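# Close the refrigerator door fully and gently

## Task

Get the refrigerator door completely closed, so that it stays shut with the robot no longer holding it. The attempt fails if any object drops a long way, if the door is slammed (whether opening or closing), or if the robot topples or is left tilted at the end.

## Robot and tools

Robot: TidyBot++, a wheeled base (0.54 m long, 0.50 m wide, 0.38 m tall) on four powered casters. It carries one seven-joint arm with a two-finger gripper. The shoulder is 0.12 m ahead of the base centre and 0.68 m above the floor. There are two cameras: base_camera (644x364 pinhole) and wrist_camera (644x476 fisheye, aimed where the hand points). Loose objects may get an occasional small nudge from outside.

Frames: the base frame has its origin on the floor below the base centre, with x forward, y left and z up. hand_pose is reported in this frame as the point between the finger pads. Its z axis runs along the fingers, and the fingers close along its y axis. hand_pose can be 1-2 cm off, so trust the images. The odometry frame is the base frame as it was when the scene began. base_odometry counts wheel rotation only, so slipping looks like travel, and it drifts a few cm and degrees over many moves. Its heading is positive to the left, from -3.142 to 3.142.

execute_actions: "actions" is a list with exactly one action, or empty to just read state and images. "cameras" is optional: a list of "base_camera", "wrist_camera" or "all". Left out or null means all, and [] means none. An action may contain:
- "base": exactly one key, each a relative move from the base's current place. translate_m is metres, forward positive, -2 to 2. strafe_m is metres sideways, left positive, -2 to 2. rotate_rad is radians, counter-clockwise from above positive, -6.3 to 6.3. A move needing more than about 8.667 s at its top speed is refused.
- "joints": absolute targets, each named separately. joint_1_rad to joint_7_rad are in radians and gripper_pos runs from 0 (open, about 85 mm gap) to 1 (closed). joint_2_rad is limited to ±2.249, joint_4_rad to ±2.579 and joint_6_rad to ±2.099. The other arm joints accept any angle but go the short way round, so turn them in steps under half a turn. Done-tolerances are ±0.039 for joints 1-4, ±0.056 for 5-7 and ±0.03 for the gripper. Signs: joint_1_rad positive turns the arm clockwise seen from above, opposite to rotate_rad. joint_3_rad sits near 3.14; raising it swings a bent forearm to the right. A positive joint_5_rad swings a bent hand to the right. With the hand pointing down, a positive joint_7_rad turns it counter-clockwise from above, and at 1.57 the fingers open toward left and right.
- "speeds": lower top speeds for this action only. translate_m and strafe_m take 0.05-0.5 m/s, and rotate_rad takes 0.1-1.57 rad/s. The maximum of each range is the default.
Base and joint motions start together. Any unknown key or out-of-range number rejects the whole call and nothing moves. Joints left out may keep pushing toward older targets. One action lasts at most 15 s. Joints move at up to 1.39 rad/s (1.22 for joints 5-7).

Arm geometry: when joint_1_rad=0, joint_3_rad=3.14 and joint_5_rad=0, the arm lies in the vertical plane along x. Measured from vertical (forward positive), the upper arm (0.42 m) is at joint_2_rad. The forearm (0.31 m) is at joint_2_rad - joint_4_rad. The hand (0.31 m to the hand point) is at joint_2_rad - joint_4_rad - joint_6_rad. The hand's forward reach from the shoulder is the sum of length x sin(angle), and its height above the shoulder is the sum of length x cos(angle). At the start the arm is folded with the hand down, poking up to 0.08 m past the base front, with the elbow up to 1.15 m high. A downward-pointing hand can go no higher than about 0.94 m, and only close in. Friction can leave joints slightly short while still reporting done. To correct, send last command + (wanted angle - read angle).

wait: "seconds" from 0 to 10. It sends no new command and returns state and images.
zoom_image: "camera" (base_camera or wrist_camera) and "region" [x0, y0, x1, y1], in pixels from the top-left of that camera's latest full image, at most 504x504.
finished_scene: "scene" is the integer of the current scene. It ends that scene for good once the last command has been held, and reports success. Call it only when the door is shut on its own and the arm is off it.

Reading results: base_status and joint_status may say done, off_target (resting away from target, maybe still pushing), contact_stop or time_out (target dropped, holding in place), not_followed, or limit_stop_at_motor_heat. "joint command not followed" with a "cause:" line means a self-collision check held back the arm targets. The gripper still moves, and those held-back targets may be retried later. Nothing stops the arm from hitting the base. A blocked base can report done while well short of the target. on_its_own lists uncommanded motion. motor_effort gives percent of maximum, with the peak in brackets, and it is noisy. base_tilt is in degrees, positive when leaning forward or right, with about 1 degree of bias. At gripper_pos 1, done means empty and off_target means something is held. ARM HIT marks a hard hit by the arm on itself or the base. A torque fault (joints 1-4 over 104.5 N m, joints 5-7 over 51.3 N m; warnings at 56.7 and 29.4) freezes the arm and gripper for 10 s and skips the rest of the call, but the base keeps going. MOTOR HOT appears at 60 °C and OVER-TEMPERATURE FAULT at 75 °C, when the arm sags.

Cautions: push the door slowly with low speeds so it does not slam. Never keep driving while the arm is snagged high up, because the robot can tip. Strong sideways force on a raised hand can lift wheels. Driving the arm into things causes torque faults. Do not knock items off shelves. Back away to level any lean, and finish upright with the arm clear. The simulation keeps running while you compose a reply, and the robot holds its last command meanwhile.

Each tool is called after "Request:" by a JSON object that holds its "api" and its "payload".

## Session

Request:
{"api": "execute_actions", "payload": {"actions": [{"joints":{"joint_2_rad":-0.6,"joint_4_rad":-2.4,"joint_6_rad":-0.2}}]}}

Scene clock: 1.30 s.
base_odometry: x=+0.000 y=+0.000 heading=+0.000 (m, m, rad; odometry frame)
base_tilt: forward=+0.2 right=-0.9 (deg)
base_status: not commanded
joint_positions: joint_1_rad=-0.013 joint_2_rad=-0.592 joint_3_rad=+3.149 joint_4_rad=-2.402 joint_5_rad=+0.040 joint_6_rad=-0.214 joint_7_rad=+1.569 gripper_pos=+0.000
joint_status: all done
motor_effort: joint_1_rad=+0(0) joint_2_rad=+0(3) joint_3_rad=-1(1) joint_4_rad=+21(22) joint_5_rad=+1(1) joint_6_rad=+9(8) joint_7_rad=+0(0) (%)
hand_pose: x=+0.4696 y=+0.0005 z=+0.8206 quat_wxyz=(+0.010, +0.847, +0.016, +0.530) (m; base frame)
pictures: base_camera, wrist_camera
Images, in order (width x height): base_camera 644x364, wrist_camera 644x476.

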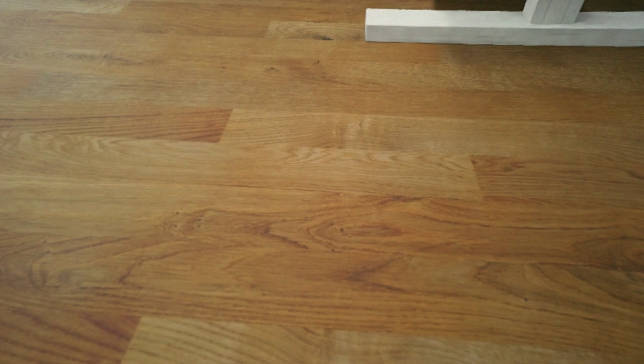

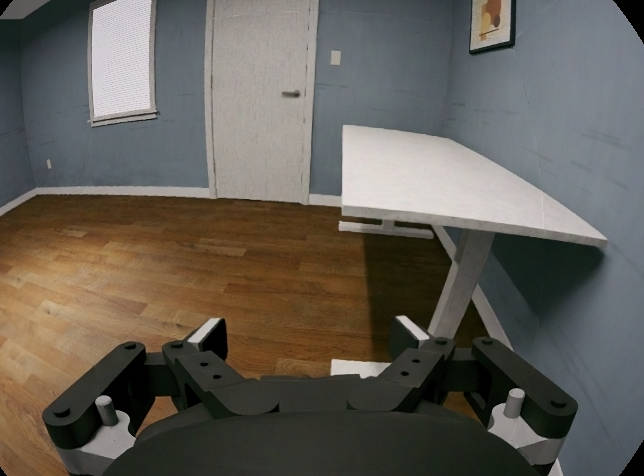

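Request:
{"api": "execute_actions", "payload": {"actions": [{"base":{"rotate_rad":1.52}}]}}

Scene clock: 3.83 s.
base_odometry: x=+0.000 y=+0.000 heading=+1.520 (m, m, rad; odometry frame)
base_tilt: forward=+0.1 right=-0.9 (deg)
base_status: done
joint_positions: joint_1_rad=-0.013 joint_2_rad=-0.592 joint_3_rad=+3.149 joint_4_rad=-2.402 joint_5_rad=+0.040 joint_6_rad=-0.214 joint_7_rad=+1.569 gripper_pos=+0.000
joint_status: not commanded
motor_effort: joint_1_rad=+0(0) joint_2_rad=+0(1) joint_3_rad=-1(0) joint_4_rad=+21(22) joint_5_rad=+1(1) joint_6_rad=+9(9) joint_7_rad=+0(0) (%)
hand_pose: x=+0.4696 y=+0.0005 z=+0.8206 quat_wxyz=(+0.010, +0.847, +0.016, +0.530) (m; base frame)
pictures: base_camera, wrist_camera
Images, in order (width x height): base_camera 644x364, wrist_camera 644x476.

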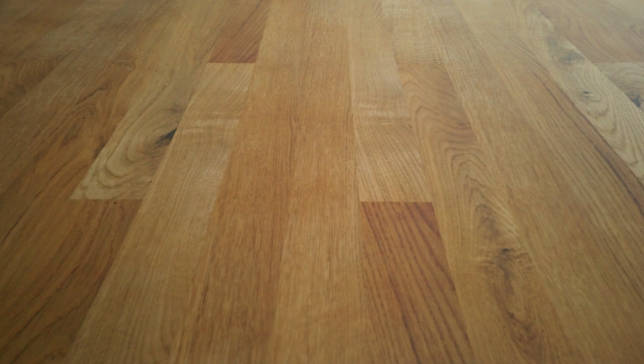

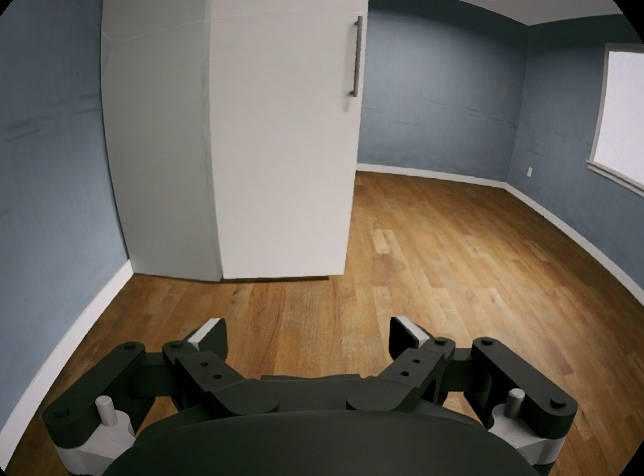

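Request:
{"api": "execute_actions", "payload": {"actions": [{"base":{"translate_m":0.3},"joints":{"joint_1_rad":-0.8}}], "cameras": []}}

Request:
{"api": "execute_actions", "payload": {"actions": [{"base":{"strafe_m":-0.62},"joints":{"joint_6_rad":-0.5}}]}}

Request:
{"api": "execute_actions", "payload": {"actions": [{"base":{"translate_m":1.9},"joints":{"joint_1_rad":-1.57}}]}}

Scene clock: 6.83 s.
base_odometry: x=+0.015 y=+0.300 heading=+1.520 (m, m, rad; odometry frame)
base_tilt: forward=+0.2 right=-0.9 (deg)
base_status: done
joint_positions: joint_1_rad=-0.780 joint_2_rad=-0.593 joint_3_rad=+3.149 joint_4_rad=-2.402 joint_5_rad=+0.040 joint_6_rad=-0.214 joint_7_rad=+1.569 gripper_pos=+0.000
joint_status: all done
motor_effort: joint_1_rad=+0(1) joint_2_rad=+0(2) joint_3_rad=-1(0) joint_4_rad=+22(22) joint_5_rad=+1(1) joint_6_rad=+9(9) joint_7_rad=+0(0) (%)
hand_pose: x=+0.3711 y=+0.2435 z=+0.8210 quat_wxyz=(-0.189, +0.780, +0.331, +0.496) (m; base frame)
pictures: none
No camera images: the call's "cameras" was empty. Leave "cameras" out to get every camera's image.

Scene clock: 9.43 s.
base_odometry: x=+0.635 y=+0.269 heading=+1.520 (m, m, rad; odometry frame)
base_tilt: forward=+0.1 right=-0.9 (deg)
base_status: done
joint_positions: joint_1_rad=-0.780 joint_2_rad=-0.594 joint_3_rad=+3.149 joint_4_rad=-2.403 joint_5_rad=+0.040 joint_6_rad=-0.496 joint_7_rad=+1.569 gripper_pos=+0.000
joint_status: all done
motor_effort: joint_1_rad=+0(0) joint_2_rad=+0(2) joint_3_rad=-1(0) joint_4_rad=+21(22) joint_5_rad=+1(1) joint_6_rad=+7(8) joint_7_rad=+0(0) (%)
hand_pose: x=+0.3381 y=+0.2071 z=+0.7481 quat_wxyz=(-0.141, +0.842, +0.355, +0.381) (m; base frame)
pictures: base_camera, wrist_camera
Images, in order (width x height): base_camera 644x364, wrist_camera 644x476.

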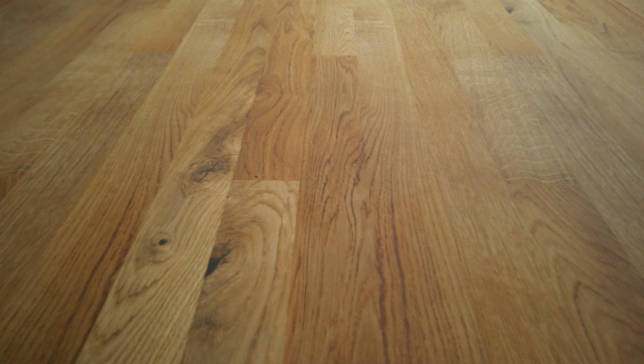

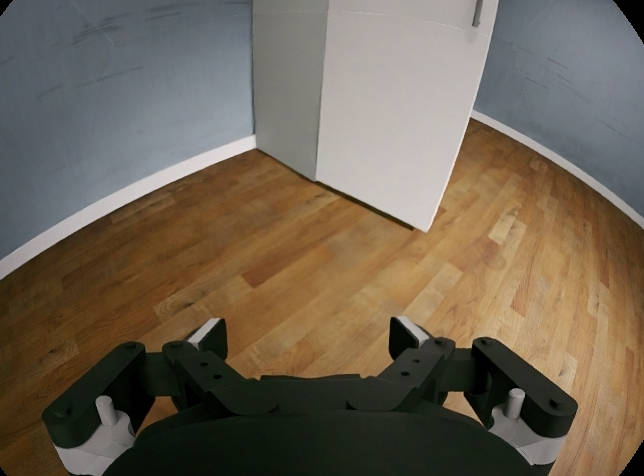

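Scene clock: 14.57 s.
base_odometry: x=+0.731 y=+2.166 heading=+1.520 (m, m, rad; odometry frame)
base_tilt: forward=+0.1 right=-0.9 (deg)
base_status: done
joint_positions: joint_1_rad=-1.550 joint_2_rad=-0.594 joint_3_rad=+3.149 joint_4_rad=-2.403 joint_5_rad=+0.040 joint_6_rad=-0.496 joint_7_rad=+1.569 gripper_pos=+0.000
joint_status: all done
motor_effort: joint_1_rad=+0(1) joint_2_rad=+0(3) joint_3_rad=-1(1) joint_4_rad=+20(21) joint_5_rad=+1(1) joint_6_rad=+7(7) joint_7_rad=+0(0) (%)
hand_pose: x=+0.1322 y=+0.3012 z=+0.7482 quat_wxyz=(-0.274, +0.647, +0.645, +0.301) (m; base frame)
pictures: base_camera, wrist_camera
Images, in order (width x height): base_camera 644x364, wrist_camera 644x476.

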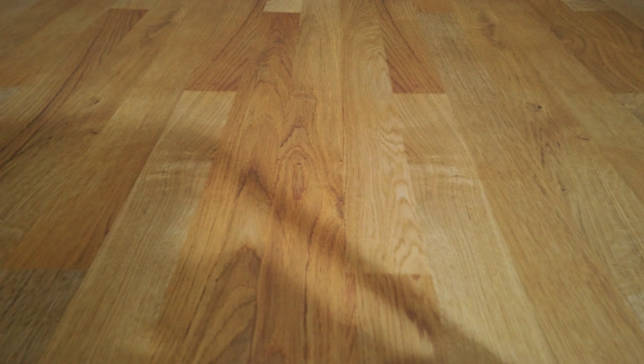

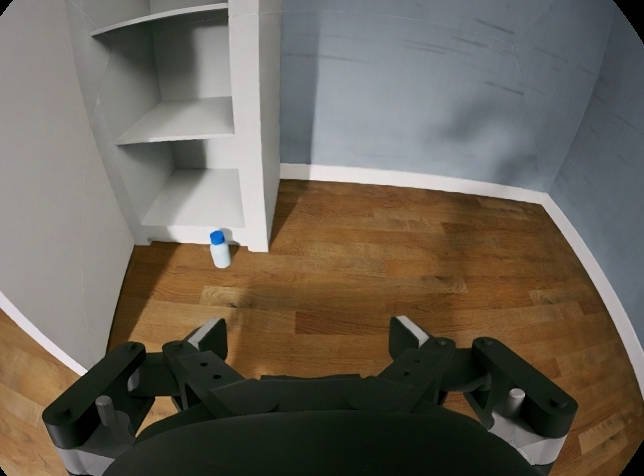

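Request:
{"api": "execute_actions", "payload": {"actions": [{"base":{"strafe_m":0.62},"joints":{"joint_1_rad":-2.26,"joint_2_rad":0.3,"joint_4_rad":-2.0,"joint_5_rad":0,"joint_6_rad":-0.8,"joint_7_rad":0.88}}]}}

Request:
{"api": "execute_actions", "payload": {"actions": [{"joints":{"joint_2_rad":1.17,"joint_4_rad":-1.56,"joint_6_rad":-0.39}}]}}

Scene clock: 18.70 s.
base_odometry: x=+0.112 y=+2.198 heading=+1.520 (m, m, rad; odometry frame)
base_tilt: forward=+0.2 right=-1.0 (deg)
base_status: done
joint_positions: joint_1_rad=-2.239 joint_2_rad=+0.295 joint_3_rad=+3.149 joint_4_rad=-2.008 joint_5_rad=+0.040 joint_6_rad=-0.774 joint_7_rad=+0.901 gripper_pos=+0.000
joint_status: all done
motor_effort: joint_1_rad=+0(0) joint_2_rad=-21(23) joint_3_rad=-1(2) joint_4_rad=+13(21) joint_5_rad=+1(1) joint_6_rad=+1(8) joint_7_rad=+0(1) (%)
hand_pose: x=-0.1060 y=+0.3021 z=+0.5638 quat_wxyz=(-0.030, +0.700, +0.713, +0.019) (m; base frame)
pictures: base_camera, wrist_camera
Images, in order (width x height): base_camera 644x364, wrist_camera 644x476.

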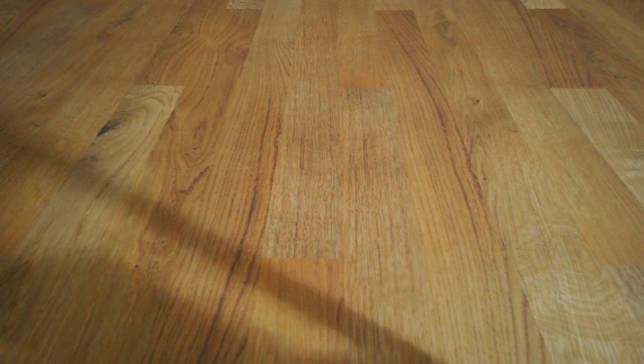

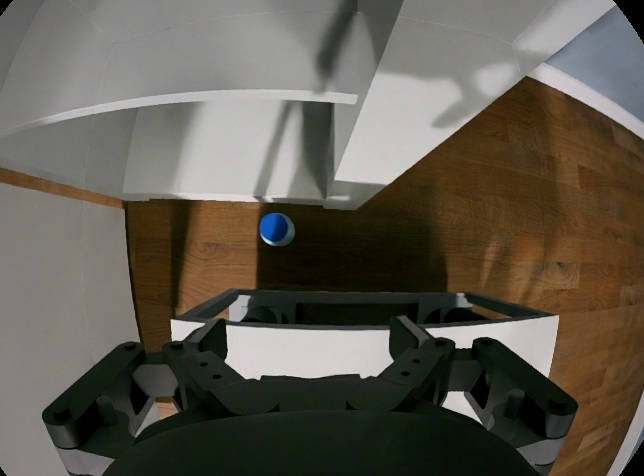

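Scene clock: 33.70 s.
base_odometry: x=+0.113 y=+2.198 heading=+1.520 (m, m, rad; odometry frame)
base_tilt: forward=+0.2 right=-0.8 (deg)
base_status: not commanded
joint_positions: joint_1_rad=-2.246 joint_2_rad=+0.954 joint_3_rad=+3.152 joint_4_rad=-1.581 joint_5_rad=+0.040 joint_6_rad=-0.465 joint_7_rad=+0.885 gripper_pos=+0.000
joint_status: joint_2_rad off_target (ended at +0.954, target +1.170); joint_6_rad off_target (ended at -0.465, target -0.390); the others done
motor_effort: joint_1_rad=-1(4) joint_2_rad=+7(36) joint_3_rad=-5(5) joint_4_rad=+19(19) joint_5_rad=-1(2) joint_6_rad=+18(19) joint_7_rad=+1(3) (%)
hand_pose: x=-0.2270 y=+0.4486 z=+0.3588 quat_wxyz=(-0.069, +0.699, +0.712, +0.022) (m; base frame)
pictures: base_camera, wrist_camera
Images, in order (width x height): base_camera 644x364, wrist_camera 644x476.

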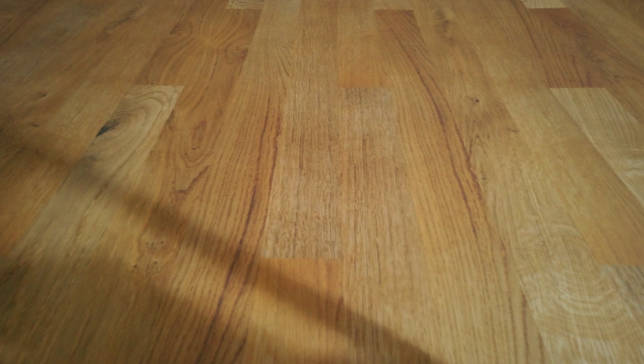

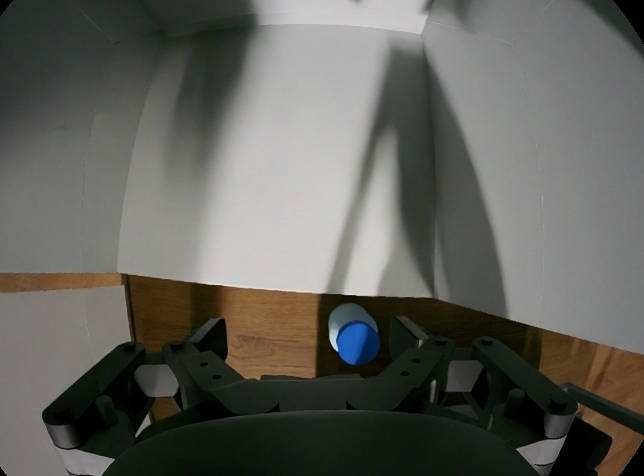

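Camera caught on the shelf; retract.

Request:
{"api": "execute_actions", "payload": {"actions": [{"joints":{"joint_2_rad":0.9,"joint_4_rad":-1.78,"joint_6_rad":-0.5}}], "cameras": []}}

Request:
{"api": "execute_actions", "payload": {"actions": [{"joints":{"joint_2_rad":1.2,"joint_4_rad":-1.58,"joint_6_rad":-0.36}}]}}

Scene clock: 35.97 s.
base_odometry: x=+0.112 y=+2.198 heading=+1.520 (m, m, rad; odometry frame)
base_tilt: forward=+0.1 right=-0.9 (deg)
base_status: not commanded
joint_positions: joint_1_rad=-2.246 joint_2_rad=+0.910 joint_3_rad=+3.152 joint_4_rad=-1.781 joint_5_rad=+0.040 joint_6_rad=-0.480 joint_7_rad=+0.885 gripper_pos=+0.000
joint_status: all done
motor_effort: joint_1_rad=+0(1) joint_2_rad=-34(35) joint_3_rad=-2(5) joint_4_rad=+6(19) joint_5_rad=+1(2) joint_6_rad=+0(17) joint_7_rad=+0(2) (%)
hand_pose: x=-0.1608 y=+0.3652 z=+0.3459 quat_wxyz=(+0.016, +0.700, +0.713, +0.011) (m; base frame)
pictures: none
No camera images: the call's "cameras" was empty. Leave "cameras" out to get every camera's image.

Scene clock: 37.33 s.
base_odometry: x=+0.112 y=+2.198 heading=+1.520 (m, m, rad; odometry frame)
base_tilt: forward=+0.1 right=-0.9 (deg)
base_status: not commanded
joint_positions: joint_1_rad=-2.246 joint_2_rad=+1.199 joint_3_rad=+3.152 joint_4_rad=-1.593 joint_5_rad=+0.040 joint_6_rad=-0.386 joint_7_rad=+0.885 gripper_pos=+0.000
joint_status: all done
motor_effort: joint_1_rad=+0(1) joint_2_rad=-37(39) joint_3_rad=-2(2) joint_4_rad=+4(6) joint_5_rad=+1(1) joint_6_rad=+0(0) joint_7_rad=+0(0) (%)
hand_pose: x=-0.1790 y=+0.3872 z=+0.2283 quat_wxyz=(+0.019, +0.699, +0.715, +0.010) (m; base frame)
pictures: base_camera, wrist_camera
Images, in order (width x height): base_camera 644x364, wrist_camera 644x476.

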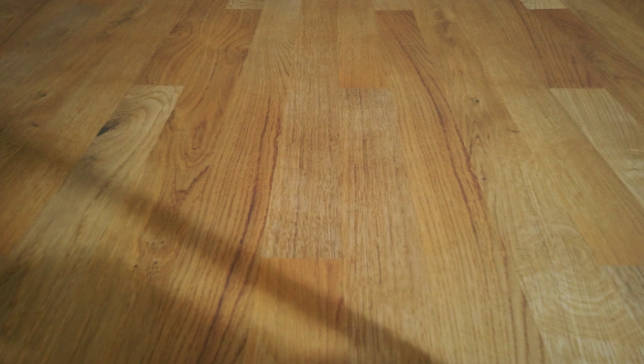

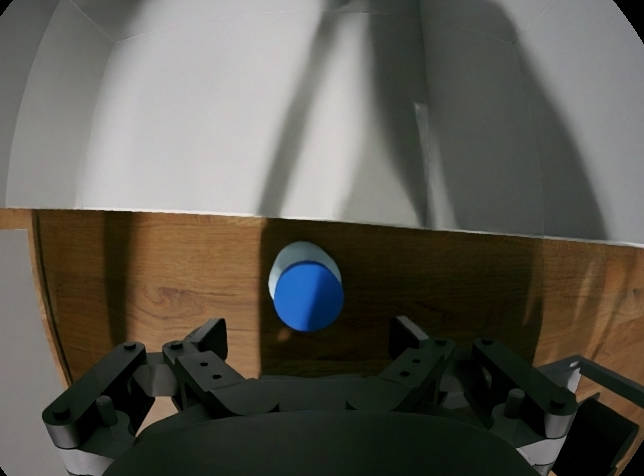

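Request:
{"api": "execute_actions", "payload": {"actions": [{"joints":{"joint_2_rad":1.44,"joint_4_rad":-1.41,"joint_6_rad":-0.28}}]}}

Request:
{"api": "execute_actions", "payload": {"actions": [{"joints":{"gripper_pos":1}}]}}

Scene clock: 39.27 s.
base_odometry: x=+0.112 y=+2.198 heading=+1.520 (m, m, rad; odometry frame)
base_tilt: forward=+0.1 right=-0.9 (deg)
base_status: not commanded
joint_positions: joint_1_rad=-2.246 joint_2_rad=+1.442 joint_3_rad=+3.152 joint_4_rad=-1.422 joint_5_rad=+0.040 joint_6_rad=-0.306 joint_7_rad=+0.885 gripper_pos=+0.000
joint_status: all done
motor_effort: joint_1_rad=+0(1) joint_2_rad=-38(41) joint_3_rad=-1(2) joint_4_rad=+3(5) joint_5_rad=+1(1) joint_6_rad=+0(0) joint_7_rad=+0(0) (%)
hand_pose: x=-0.1838 y=+0.3919 z=+0.1226 quat_wxyz=(+0.015, +0.698, +0.716, +0.009) (m; base frame)
pictures: base_camera, wrist_camera
Images, in order (width x height): base_camera 644x364, wrist_camera 644x476.

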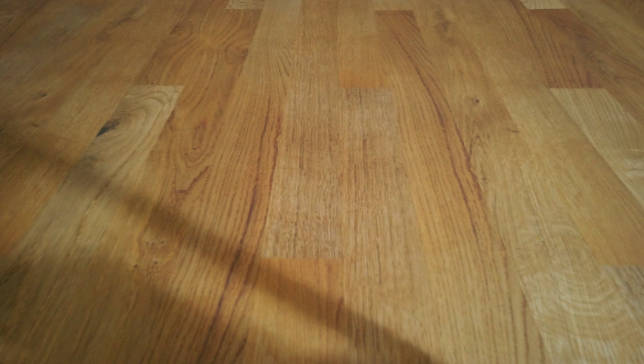

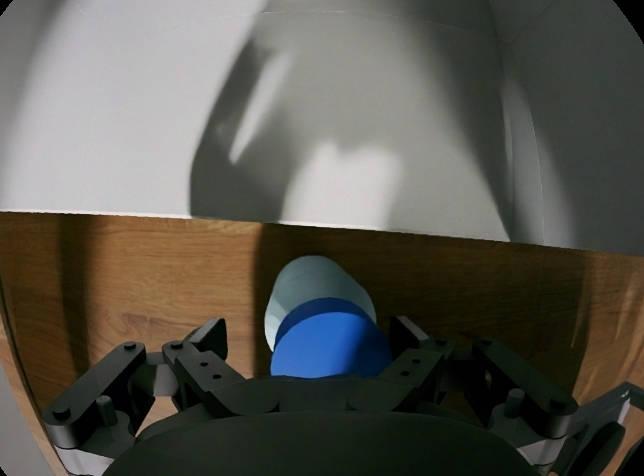

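Scene clock: 40.37 s.
base_odometry: x=+0.112 y=+2.198 heading=+1.520 (m, m, rad; odometry frame)
base_tilt: forward=+0.0 right=-0.9 (deg)
base_status: not commanded
joint_positions: joint_1_rad=-2.246 joint_2_rad=+1.441 joint_3_rad=+3.152 joint_4_rad=-1.419 joint_5_rad=+0.040 joint_6_rad=-0.303 joint_7_rad=+0.885 gripper_pos=+0.421
joint_status: gripper_pos off_target (ended at +0.421, target +1.000)
motor_effort: joint_1_rad=+0(3) joint_2_rad=-38(42) joint_3_rad=-2(4) joint_4_rad=+5(5) joint_5_rad=+1(1) joint_6_rad=+1(3) joint_7_rad=+0(0) (%)
hand_pose: x=-0.1856 y=+0.3941 z=+0.1232 quat_wxyz=(+0.012, +0.698, +0.716, +0.010) (m; base frame)
pictures: base_camera, wrist_camera
Images, in order (width x height): base_camera 644x364, wrist_camera 644x476.

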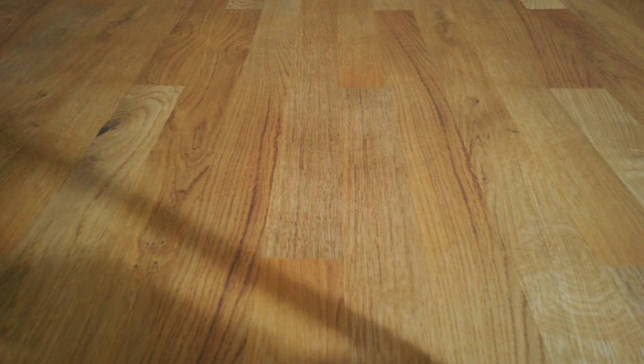

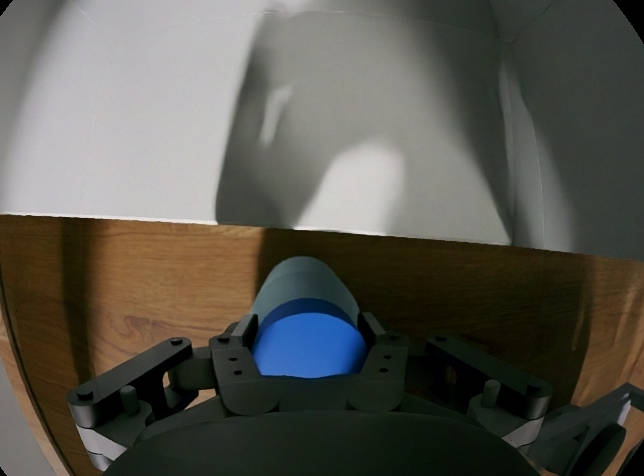

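Request:
{"api": "execute_actions", "payload": {"actions": [{"base":{"strafe_m":-0.55},"joints":{"joint_2_rad":1.38}}], "cameras": []}}

Request:
{"api": "execute_actions", "payload": {"actions": [{"joints":{"joint_1_rad":-0.5,"joint_7_rad":1.57}}], "cameras": []}}

Request:
{"api": "execute_actions", "payload": {"actions": [{"joints":{"joint_2_rad":1.44}}], "cameras": []}}

Request:
{"api": "execute_actions", "payload": {"actions": [{"joints":{"gripper_pos":0}}]}}

Request:
{"api": "execute_actions", "payload": {"actions": [{"joints":{"joint_2_rad":-0.6}}], "cameras": []}}

Request:
{"api": "execute_actions", "payload": {"actions": [{"base":{"translate_m":-1.0},"joints":{"joint_4_rad":-2.4,"joint_6_rad":-1.0,"gripper_pos":1}}]}}

Request:
{"api": "execute_actions", "payload": {"actions": [{"base":{"strafe_m":0.27},"joints":{"joint_1_rad":-1.3}}]}}

Scene clock: 44.63 s.
base_odometry: x=+0.662 y=+2.170 heading=+1.520 (m, m, rad; odometry frame)
base_tilt: forward=+0.1 right=-0.9 (deg)
base_status: done
joint_positions: joint_1_rad=-2.255 joint_2_rad=+1.405 joint_3_rad=+3.152 joint_4_rad=-1.416 joint_5_rad=+0.040 joint_6_rad=-0.301 joint_7_rad=+0.885 gripper_pos=+0.421
joint_status: all done
motor_effort: joint_1_rad=+0(3) joint_2_rad=-42(43) joint_3_rad=-2(4) joint_4_rad=+5(7) joint_5_rad=+1(1) joint_6_rad=+0(2) joint_7_rad=+0(0) (%)
hand_pose: x=-0.2029 y=+0.4084 z=+0.1414 quat_wxyz=(-0.008, +0.695, +0.719, +0.012) (m; base frame)
pictures: none
No camera images: the call's "cameras" was empty. Leave "cameras" out to get every camera's image.

Scene clock: 47.57 s.
base_odometry: x=+0.662 y=+2.170 heading=+1.520 (m, m, rad; odometry frame)
base_tilt: forward=+0.1 right=-0.9 (deg)
base_status: not commanded
joint_positions: joint_1_rad=-0.509 joint_2_rad=+1.405 joint_3_rad=+3.153 joint_4_rad=-1.413 joint_5_rad=+0.040 joint_6_rad=-0.298 joint_7_rad=+1.548 gripper_pos=+0.421
joint_status: all done
motor_effort: joint_1_rad=+0(4) joint_2_rad=-42(42) joint_3_rad=-2(4) joint_4_rad=+5(5) joint_5_rad=+1(1) joint_6_rad=+1(1) joint_7_rad=+0(1) (%)
hand_pose: x=+0.5802 y=+0.2470 z=+0.1419 quat_wxyz=(+0.008, +0.966, +0.259, +0.015) (m; base frame)
pictures: none
No camera images: the call's "cameras" was empty. Leave "cameras" out to get every camera's image.

Scene clock: 48.57 s.
base_odometry: x=+0.662 y=+2.170 heading=+1.520 (m, m, rad; odometry frame)
base_tilt: forward=+0.1 right=-0.9 (deg)
base_status: not commanded
joint_positions: joint_1_rad=-0.509 joint_2_rad=+1.441 joint_3_rad=+3.153 joint_4_rad=-1.413 joint_5_rad=+0.040 joint_6_rad=-0.298 joint_7_rad=+1.548 gripper_pos=+0.421
joint_status: all done
motor_effort: joint_1_rad=+0(3) joint_2_rad=-37(42) joint_3_rad=-2(0) joint_4_rad=+3(5) joint_5_rad=+1(1) joint_6_rad=+0(2) joint_7_rad=+0(0) (%)
hand_pose: x=+0.5630 y=+0.2376 z=+0.1235 quat_wxyz=(+0.012, +0.966, +0.259, -0.002) (m; base frame)
pictures: none
No camera images: the call's "cameras" was empty. Leave "cameras" out to get every camera's image.

Scene clock: 49.67 s.
base_odometry: x=+0.662 y=+2.170 heading=+1.520 (m, m, rad; odometry frame)
base_tilt: forward=+0.2 right=-0.9 (deg)
base_status: not commanded
joint_positions: joint_1_rad=-0.509 joint_2_rad=+1.441 joint_3_rad=+3.153 joint_4_rad=-1.413 joint_5_rad=+0.040 joint_6_rad=-0.298 joint_7_rad=+1.548 gripper_pos=+0.000
joint_status: all done
motor_effort: joint_1_rad=+0(0) joint_2_rad=-38(41) joint_3_rad=-2(2) joint_4_rad=+4(4) joint_5_rad=+1(1) joint_6_rad=+1(0) joint_7_rad=+0(0) (%)
hand_pose: x=+0.5631 y=+0.2376 z=+0.1235 quat_wxyz=(+0.012, +0.966, +0.259, -0.002) (m; base frame)
pictures: base_camera, wrist_camera
Images, in order (width x height): base_camera 644x364, wrist_camera 644x476.

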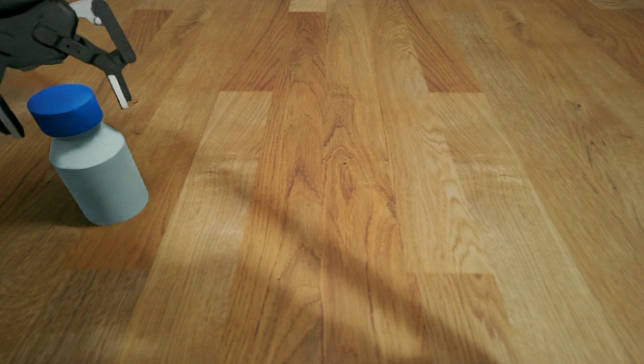

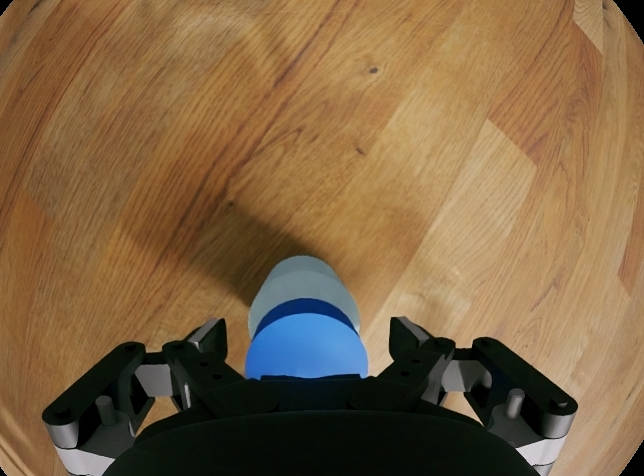

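Scene clock: 52.80 s.
base_odometry: x=+0.662 y=+2.170 heading=+1.520 (m, m, rad; odometry frame)
base_tilt: forward=+0.1 right=-0.9 (deg)
base_status: not commanded
joint_positions: joint_1_rad=-0.509 joint_2_rad=-0.600 joint_3_rad=+3.153 joint_4_rad=-1.409 joint_5_rad=+0.040 joint_6_rad=-0.298 joint_7_rad=+1.548 gripper_pos=+0.000
joint_status: all done
motor_effort: joint_1_rad=+0(0) joint_2_rad=+4(43) joint_3_rad=-2(3) joint_4_rad=+17(20) joint_5_rad=+1(1) joint_6_rad=+8(9) joint_7_rad=+0(0) (%)
hand_pose: x=+0.3575 y=+0.1227 z=+1.3858 quat_wxyz=(-0.203, +0.510, +0.127, +0.826) (m; base frame)
pictures: none
No camera images: the call's "cameras" was empty. Leave "cameras" out to get every camera's image.

Scene clock: 56.13 s.
base_odometry: x=+0.611 y=+1.171 heading=+1.520 (m, m, rad; odometry frame)
base_tilt: forward=+0.1 right=-1.0 (deg)
base_status: done
joint_positions: joint_1_rad=-0.509 joint_2_rad=-0.600 joint_3_rad=+3.153 joint_4_rad=-2.393 joint_5_rad=+0.040 joint_6_rad=-0.979 joint_7_rad=+1.548 gripper_pos=+0.999
joint_status: all done
motor_effort: joint_1_rad=+0(0) joint_2_rad=+2(4) joint_3_rad=-1(0) joint_4_rad=+18(24) joint_5_rad=+1(2) joint_6_rad=+4(10) joint_7_rad=+0(0) (%)
hand_pose: x=+0.2826 y=+0.0793 z=+0.6695 quat_wxyz=(-0.033, +0.953, +0.240, +0.181) (m; base frame)
pictures: base_camera, wrist_camera
Images, in order (width x height): base_camera 644x364, wrist_camera 644x476.

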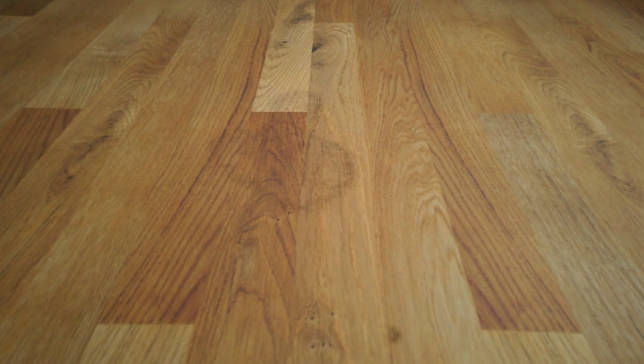

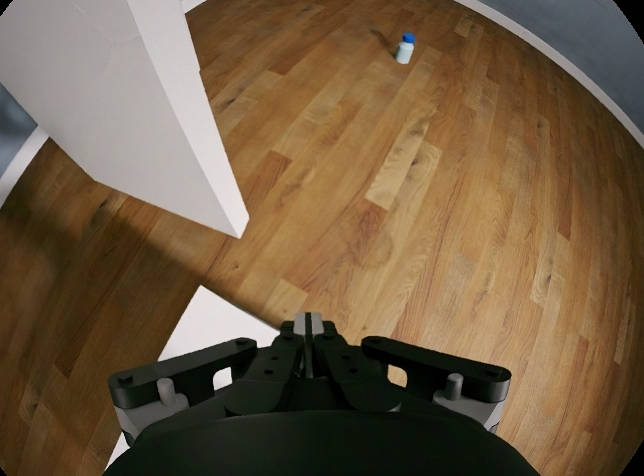

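Scene clock: 58.20 s.
base_odometry: x=+0.341 y=+1.185 heading=+1.520 (m, m, rad; odometry frame)
base_tilt: forward=+0.1 right=-0.9 (deg)
base_status: done
joint_positions: joint_1_rad=-1.279 joint_2_rad=-0.600 joint_3_rad=+3.153 joint_4_rad=-2.393 joint_5_rad=+0.040 joint_6_rad=-0.979 joint_7_rad=+1.548 gripper_pos=+0.999
joint_status: all done
motor_effort: joint_1_rad=+0(0) joint_2_rad=+2(4) joint_3_rad=-1(0) joint_4_rad=+18(19) joint_5_rad=+1(2) joint_6_rad=+4(4) joint_7_rad=+0(0) (%)
hand_pose: x=+0.1812 y=+0.1708 z=+0.6695 quat_wxyz=(-0.098, +0.793, +0.580, +0.156) (m; base frame)
pictures: base_camera, wrist_camera
Images, in order (width x height): base_camera 644x364, wrist_camera 644x476.

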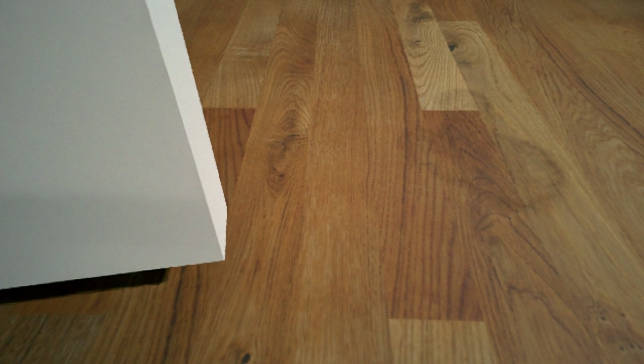

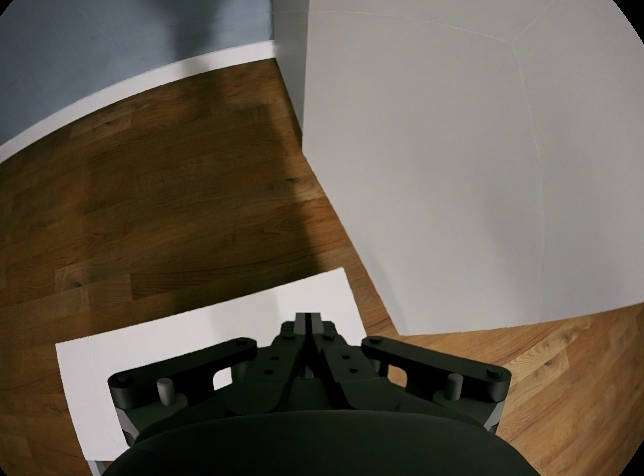

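Request:
{"api": "execute_actions", "payload": {"actions": [{"base":{"translate_m":0.6},"joints":{"joint_1_rad":-1.6},"speeds":{"translate_m":0.13}}]}}

Request:
{"api": "execute_actions", "payload": {"actions": [{"base":{"strafe_m":0.38},"speeds":{"strafe_m":0.09}}]}}

Request:
{"api": "execute_actions", "payload": {"actions": [{"base":{"translate_m":0.45},"joints":{"joint_1_rad":-1.3},"speeds":{"translate_m":0.3}}]}}

Scene clock: 64.27 s.
base_odometry: x=+0.371 y=+1.784 heading=+1.520 (m, m, rad; odometry frame)
base_tilt: forward=+0.2 right=-0.9 (deg)
base_status: done
joint_positions: joint_1_rad=-1.580 joint_2_rad=-0.600 joint_3_rad=+3.153 joint_4_rad=-2.394 joint_5_rad=+0.038 joint_6_rad=-0.979 joint_7_rad=+1.548 gripper_pos=+0.999
joint_status: all done
motor_effort: joint_1_rad=+0(1) joint_2_rad=+2(4) joint_3_rad=-1(0) joint_4_rad=+19(19) joint_5_rad=+1(2) joint_6_rad=+4(4) joint_7_rad=+0(0) (%)
hand_pose: x=+0.1275 y=+0.1816 z=+0.6695 quat_wxyz=(-0.121, +0.698, +0.692, +0.139) (m; base frame)
pictures: base_camera, wrist_camera
Images, in order (width x height): base_camera 644x364, wrist_camera 644x476.

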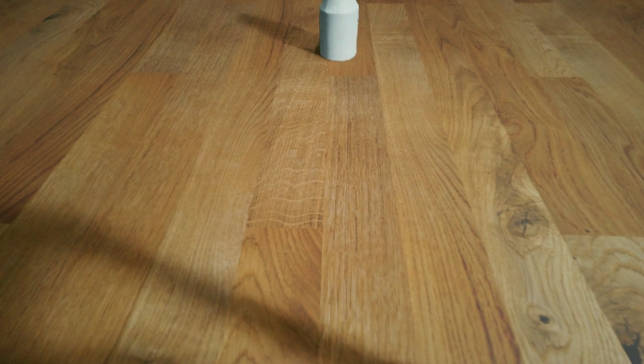

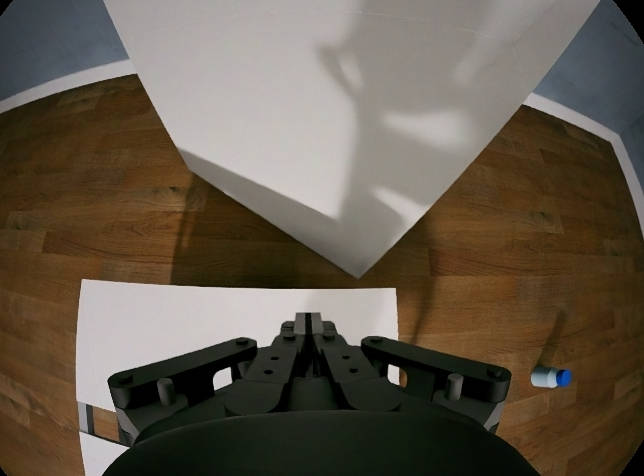

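Scene clock: 69.00 s.
base_odometry: x=-0.008 y=+1.803 heading=+1.520 (m, m, rad; odometry frame)
base_tilt: forward=+0.1 right=-0.8 (deg)
base_status: done
joint_positions: joint_1_rad=-1.580 joint_2_rad=-0.600 joint_3_rad=+3.153 joint_4_rad=-2.394 joint_5_rad=+0.038 joint_6_rad=-0.979 joint_7_rad=+1.548 gripper_pos=+0.999
joint_status: not commanded
motor_effort: joint_1_rad=+0(0) joint_2_rad=+2(5) joint_3_rad=-1(1) joint_4_rad=+18(19) joint_5_rad=+1(1) joint_6_rad=+4(4) joint_7_rad=+0(0) (%)
hand_pose: x=+0.1275 y=+0.1815 z=+0.6694 quat_wxyz=(-0.121, +0.698, +0.692, +0.139) (m; base frame)
pictures: base_camera, wrist_camera
Images, in order (width x height): base_camera 644x364, wrist_camera 644x476.

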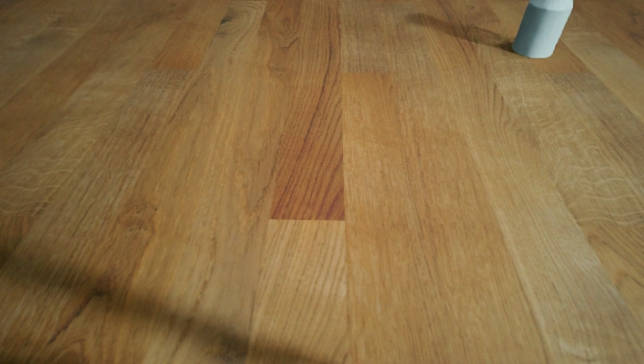

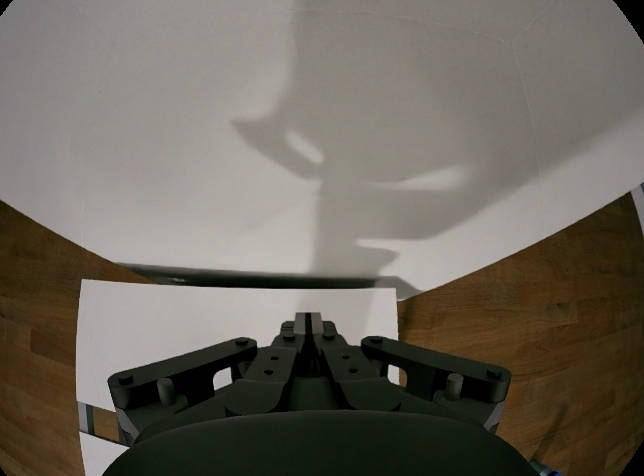

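Scene clock: 71.43 s.
base_odometry: x=+0.014 y=+2.253 heading=+1.521 (m, m, rad; odometry frame)
base_tilt: forward=+0.1 right=-0.9 (deg)
base_status: done
joint_positions: joint_1_rad=-1.320 joint_2_rad=-0.600 joint_3_rad=+3.153 joint_4_rad=-2.394 joint_5_rad=+0.038 joint_6_rad=-0.979 joint_7_rad=+1.548 gripper_pos=+0.999
joint_status: all done
motor_effort: joint_1_rad=+0(2) joint_2_rad=+3(3) joint_3_rad=-1(0) joint_4_rad=+18(19) joint_5_rad=+1(2) joint_6_rad=+4(4) joint_7_rad=+0(0) (%)
hand_pose: x=+0.1738 y=+0.1732 z=+0.6694 quat_wxyz=(-0.102, +0.782, +0.596, +0.153) (m; base frame)
pictures: base_camera, wrist_camera
Images, in order (width x height): base_camera 644x364, wrist_camera 644x476.

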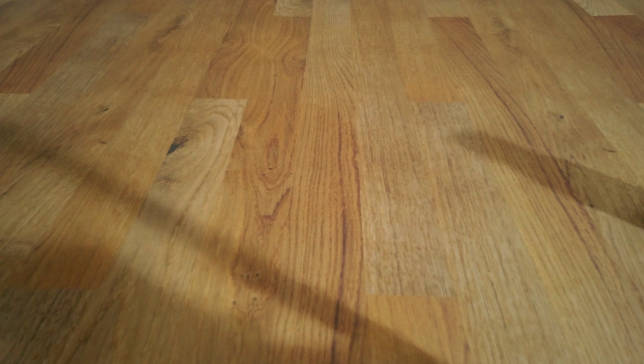

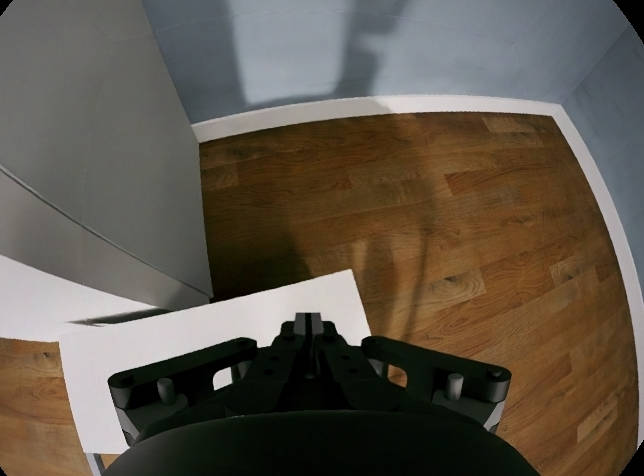

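The seam is tight.

Request:
{"api": "finished_scene", "payload": {"scene": 2}}

The scene is finished: the task was done.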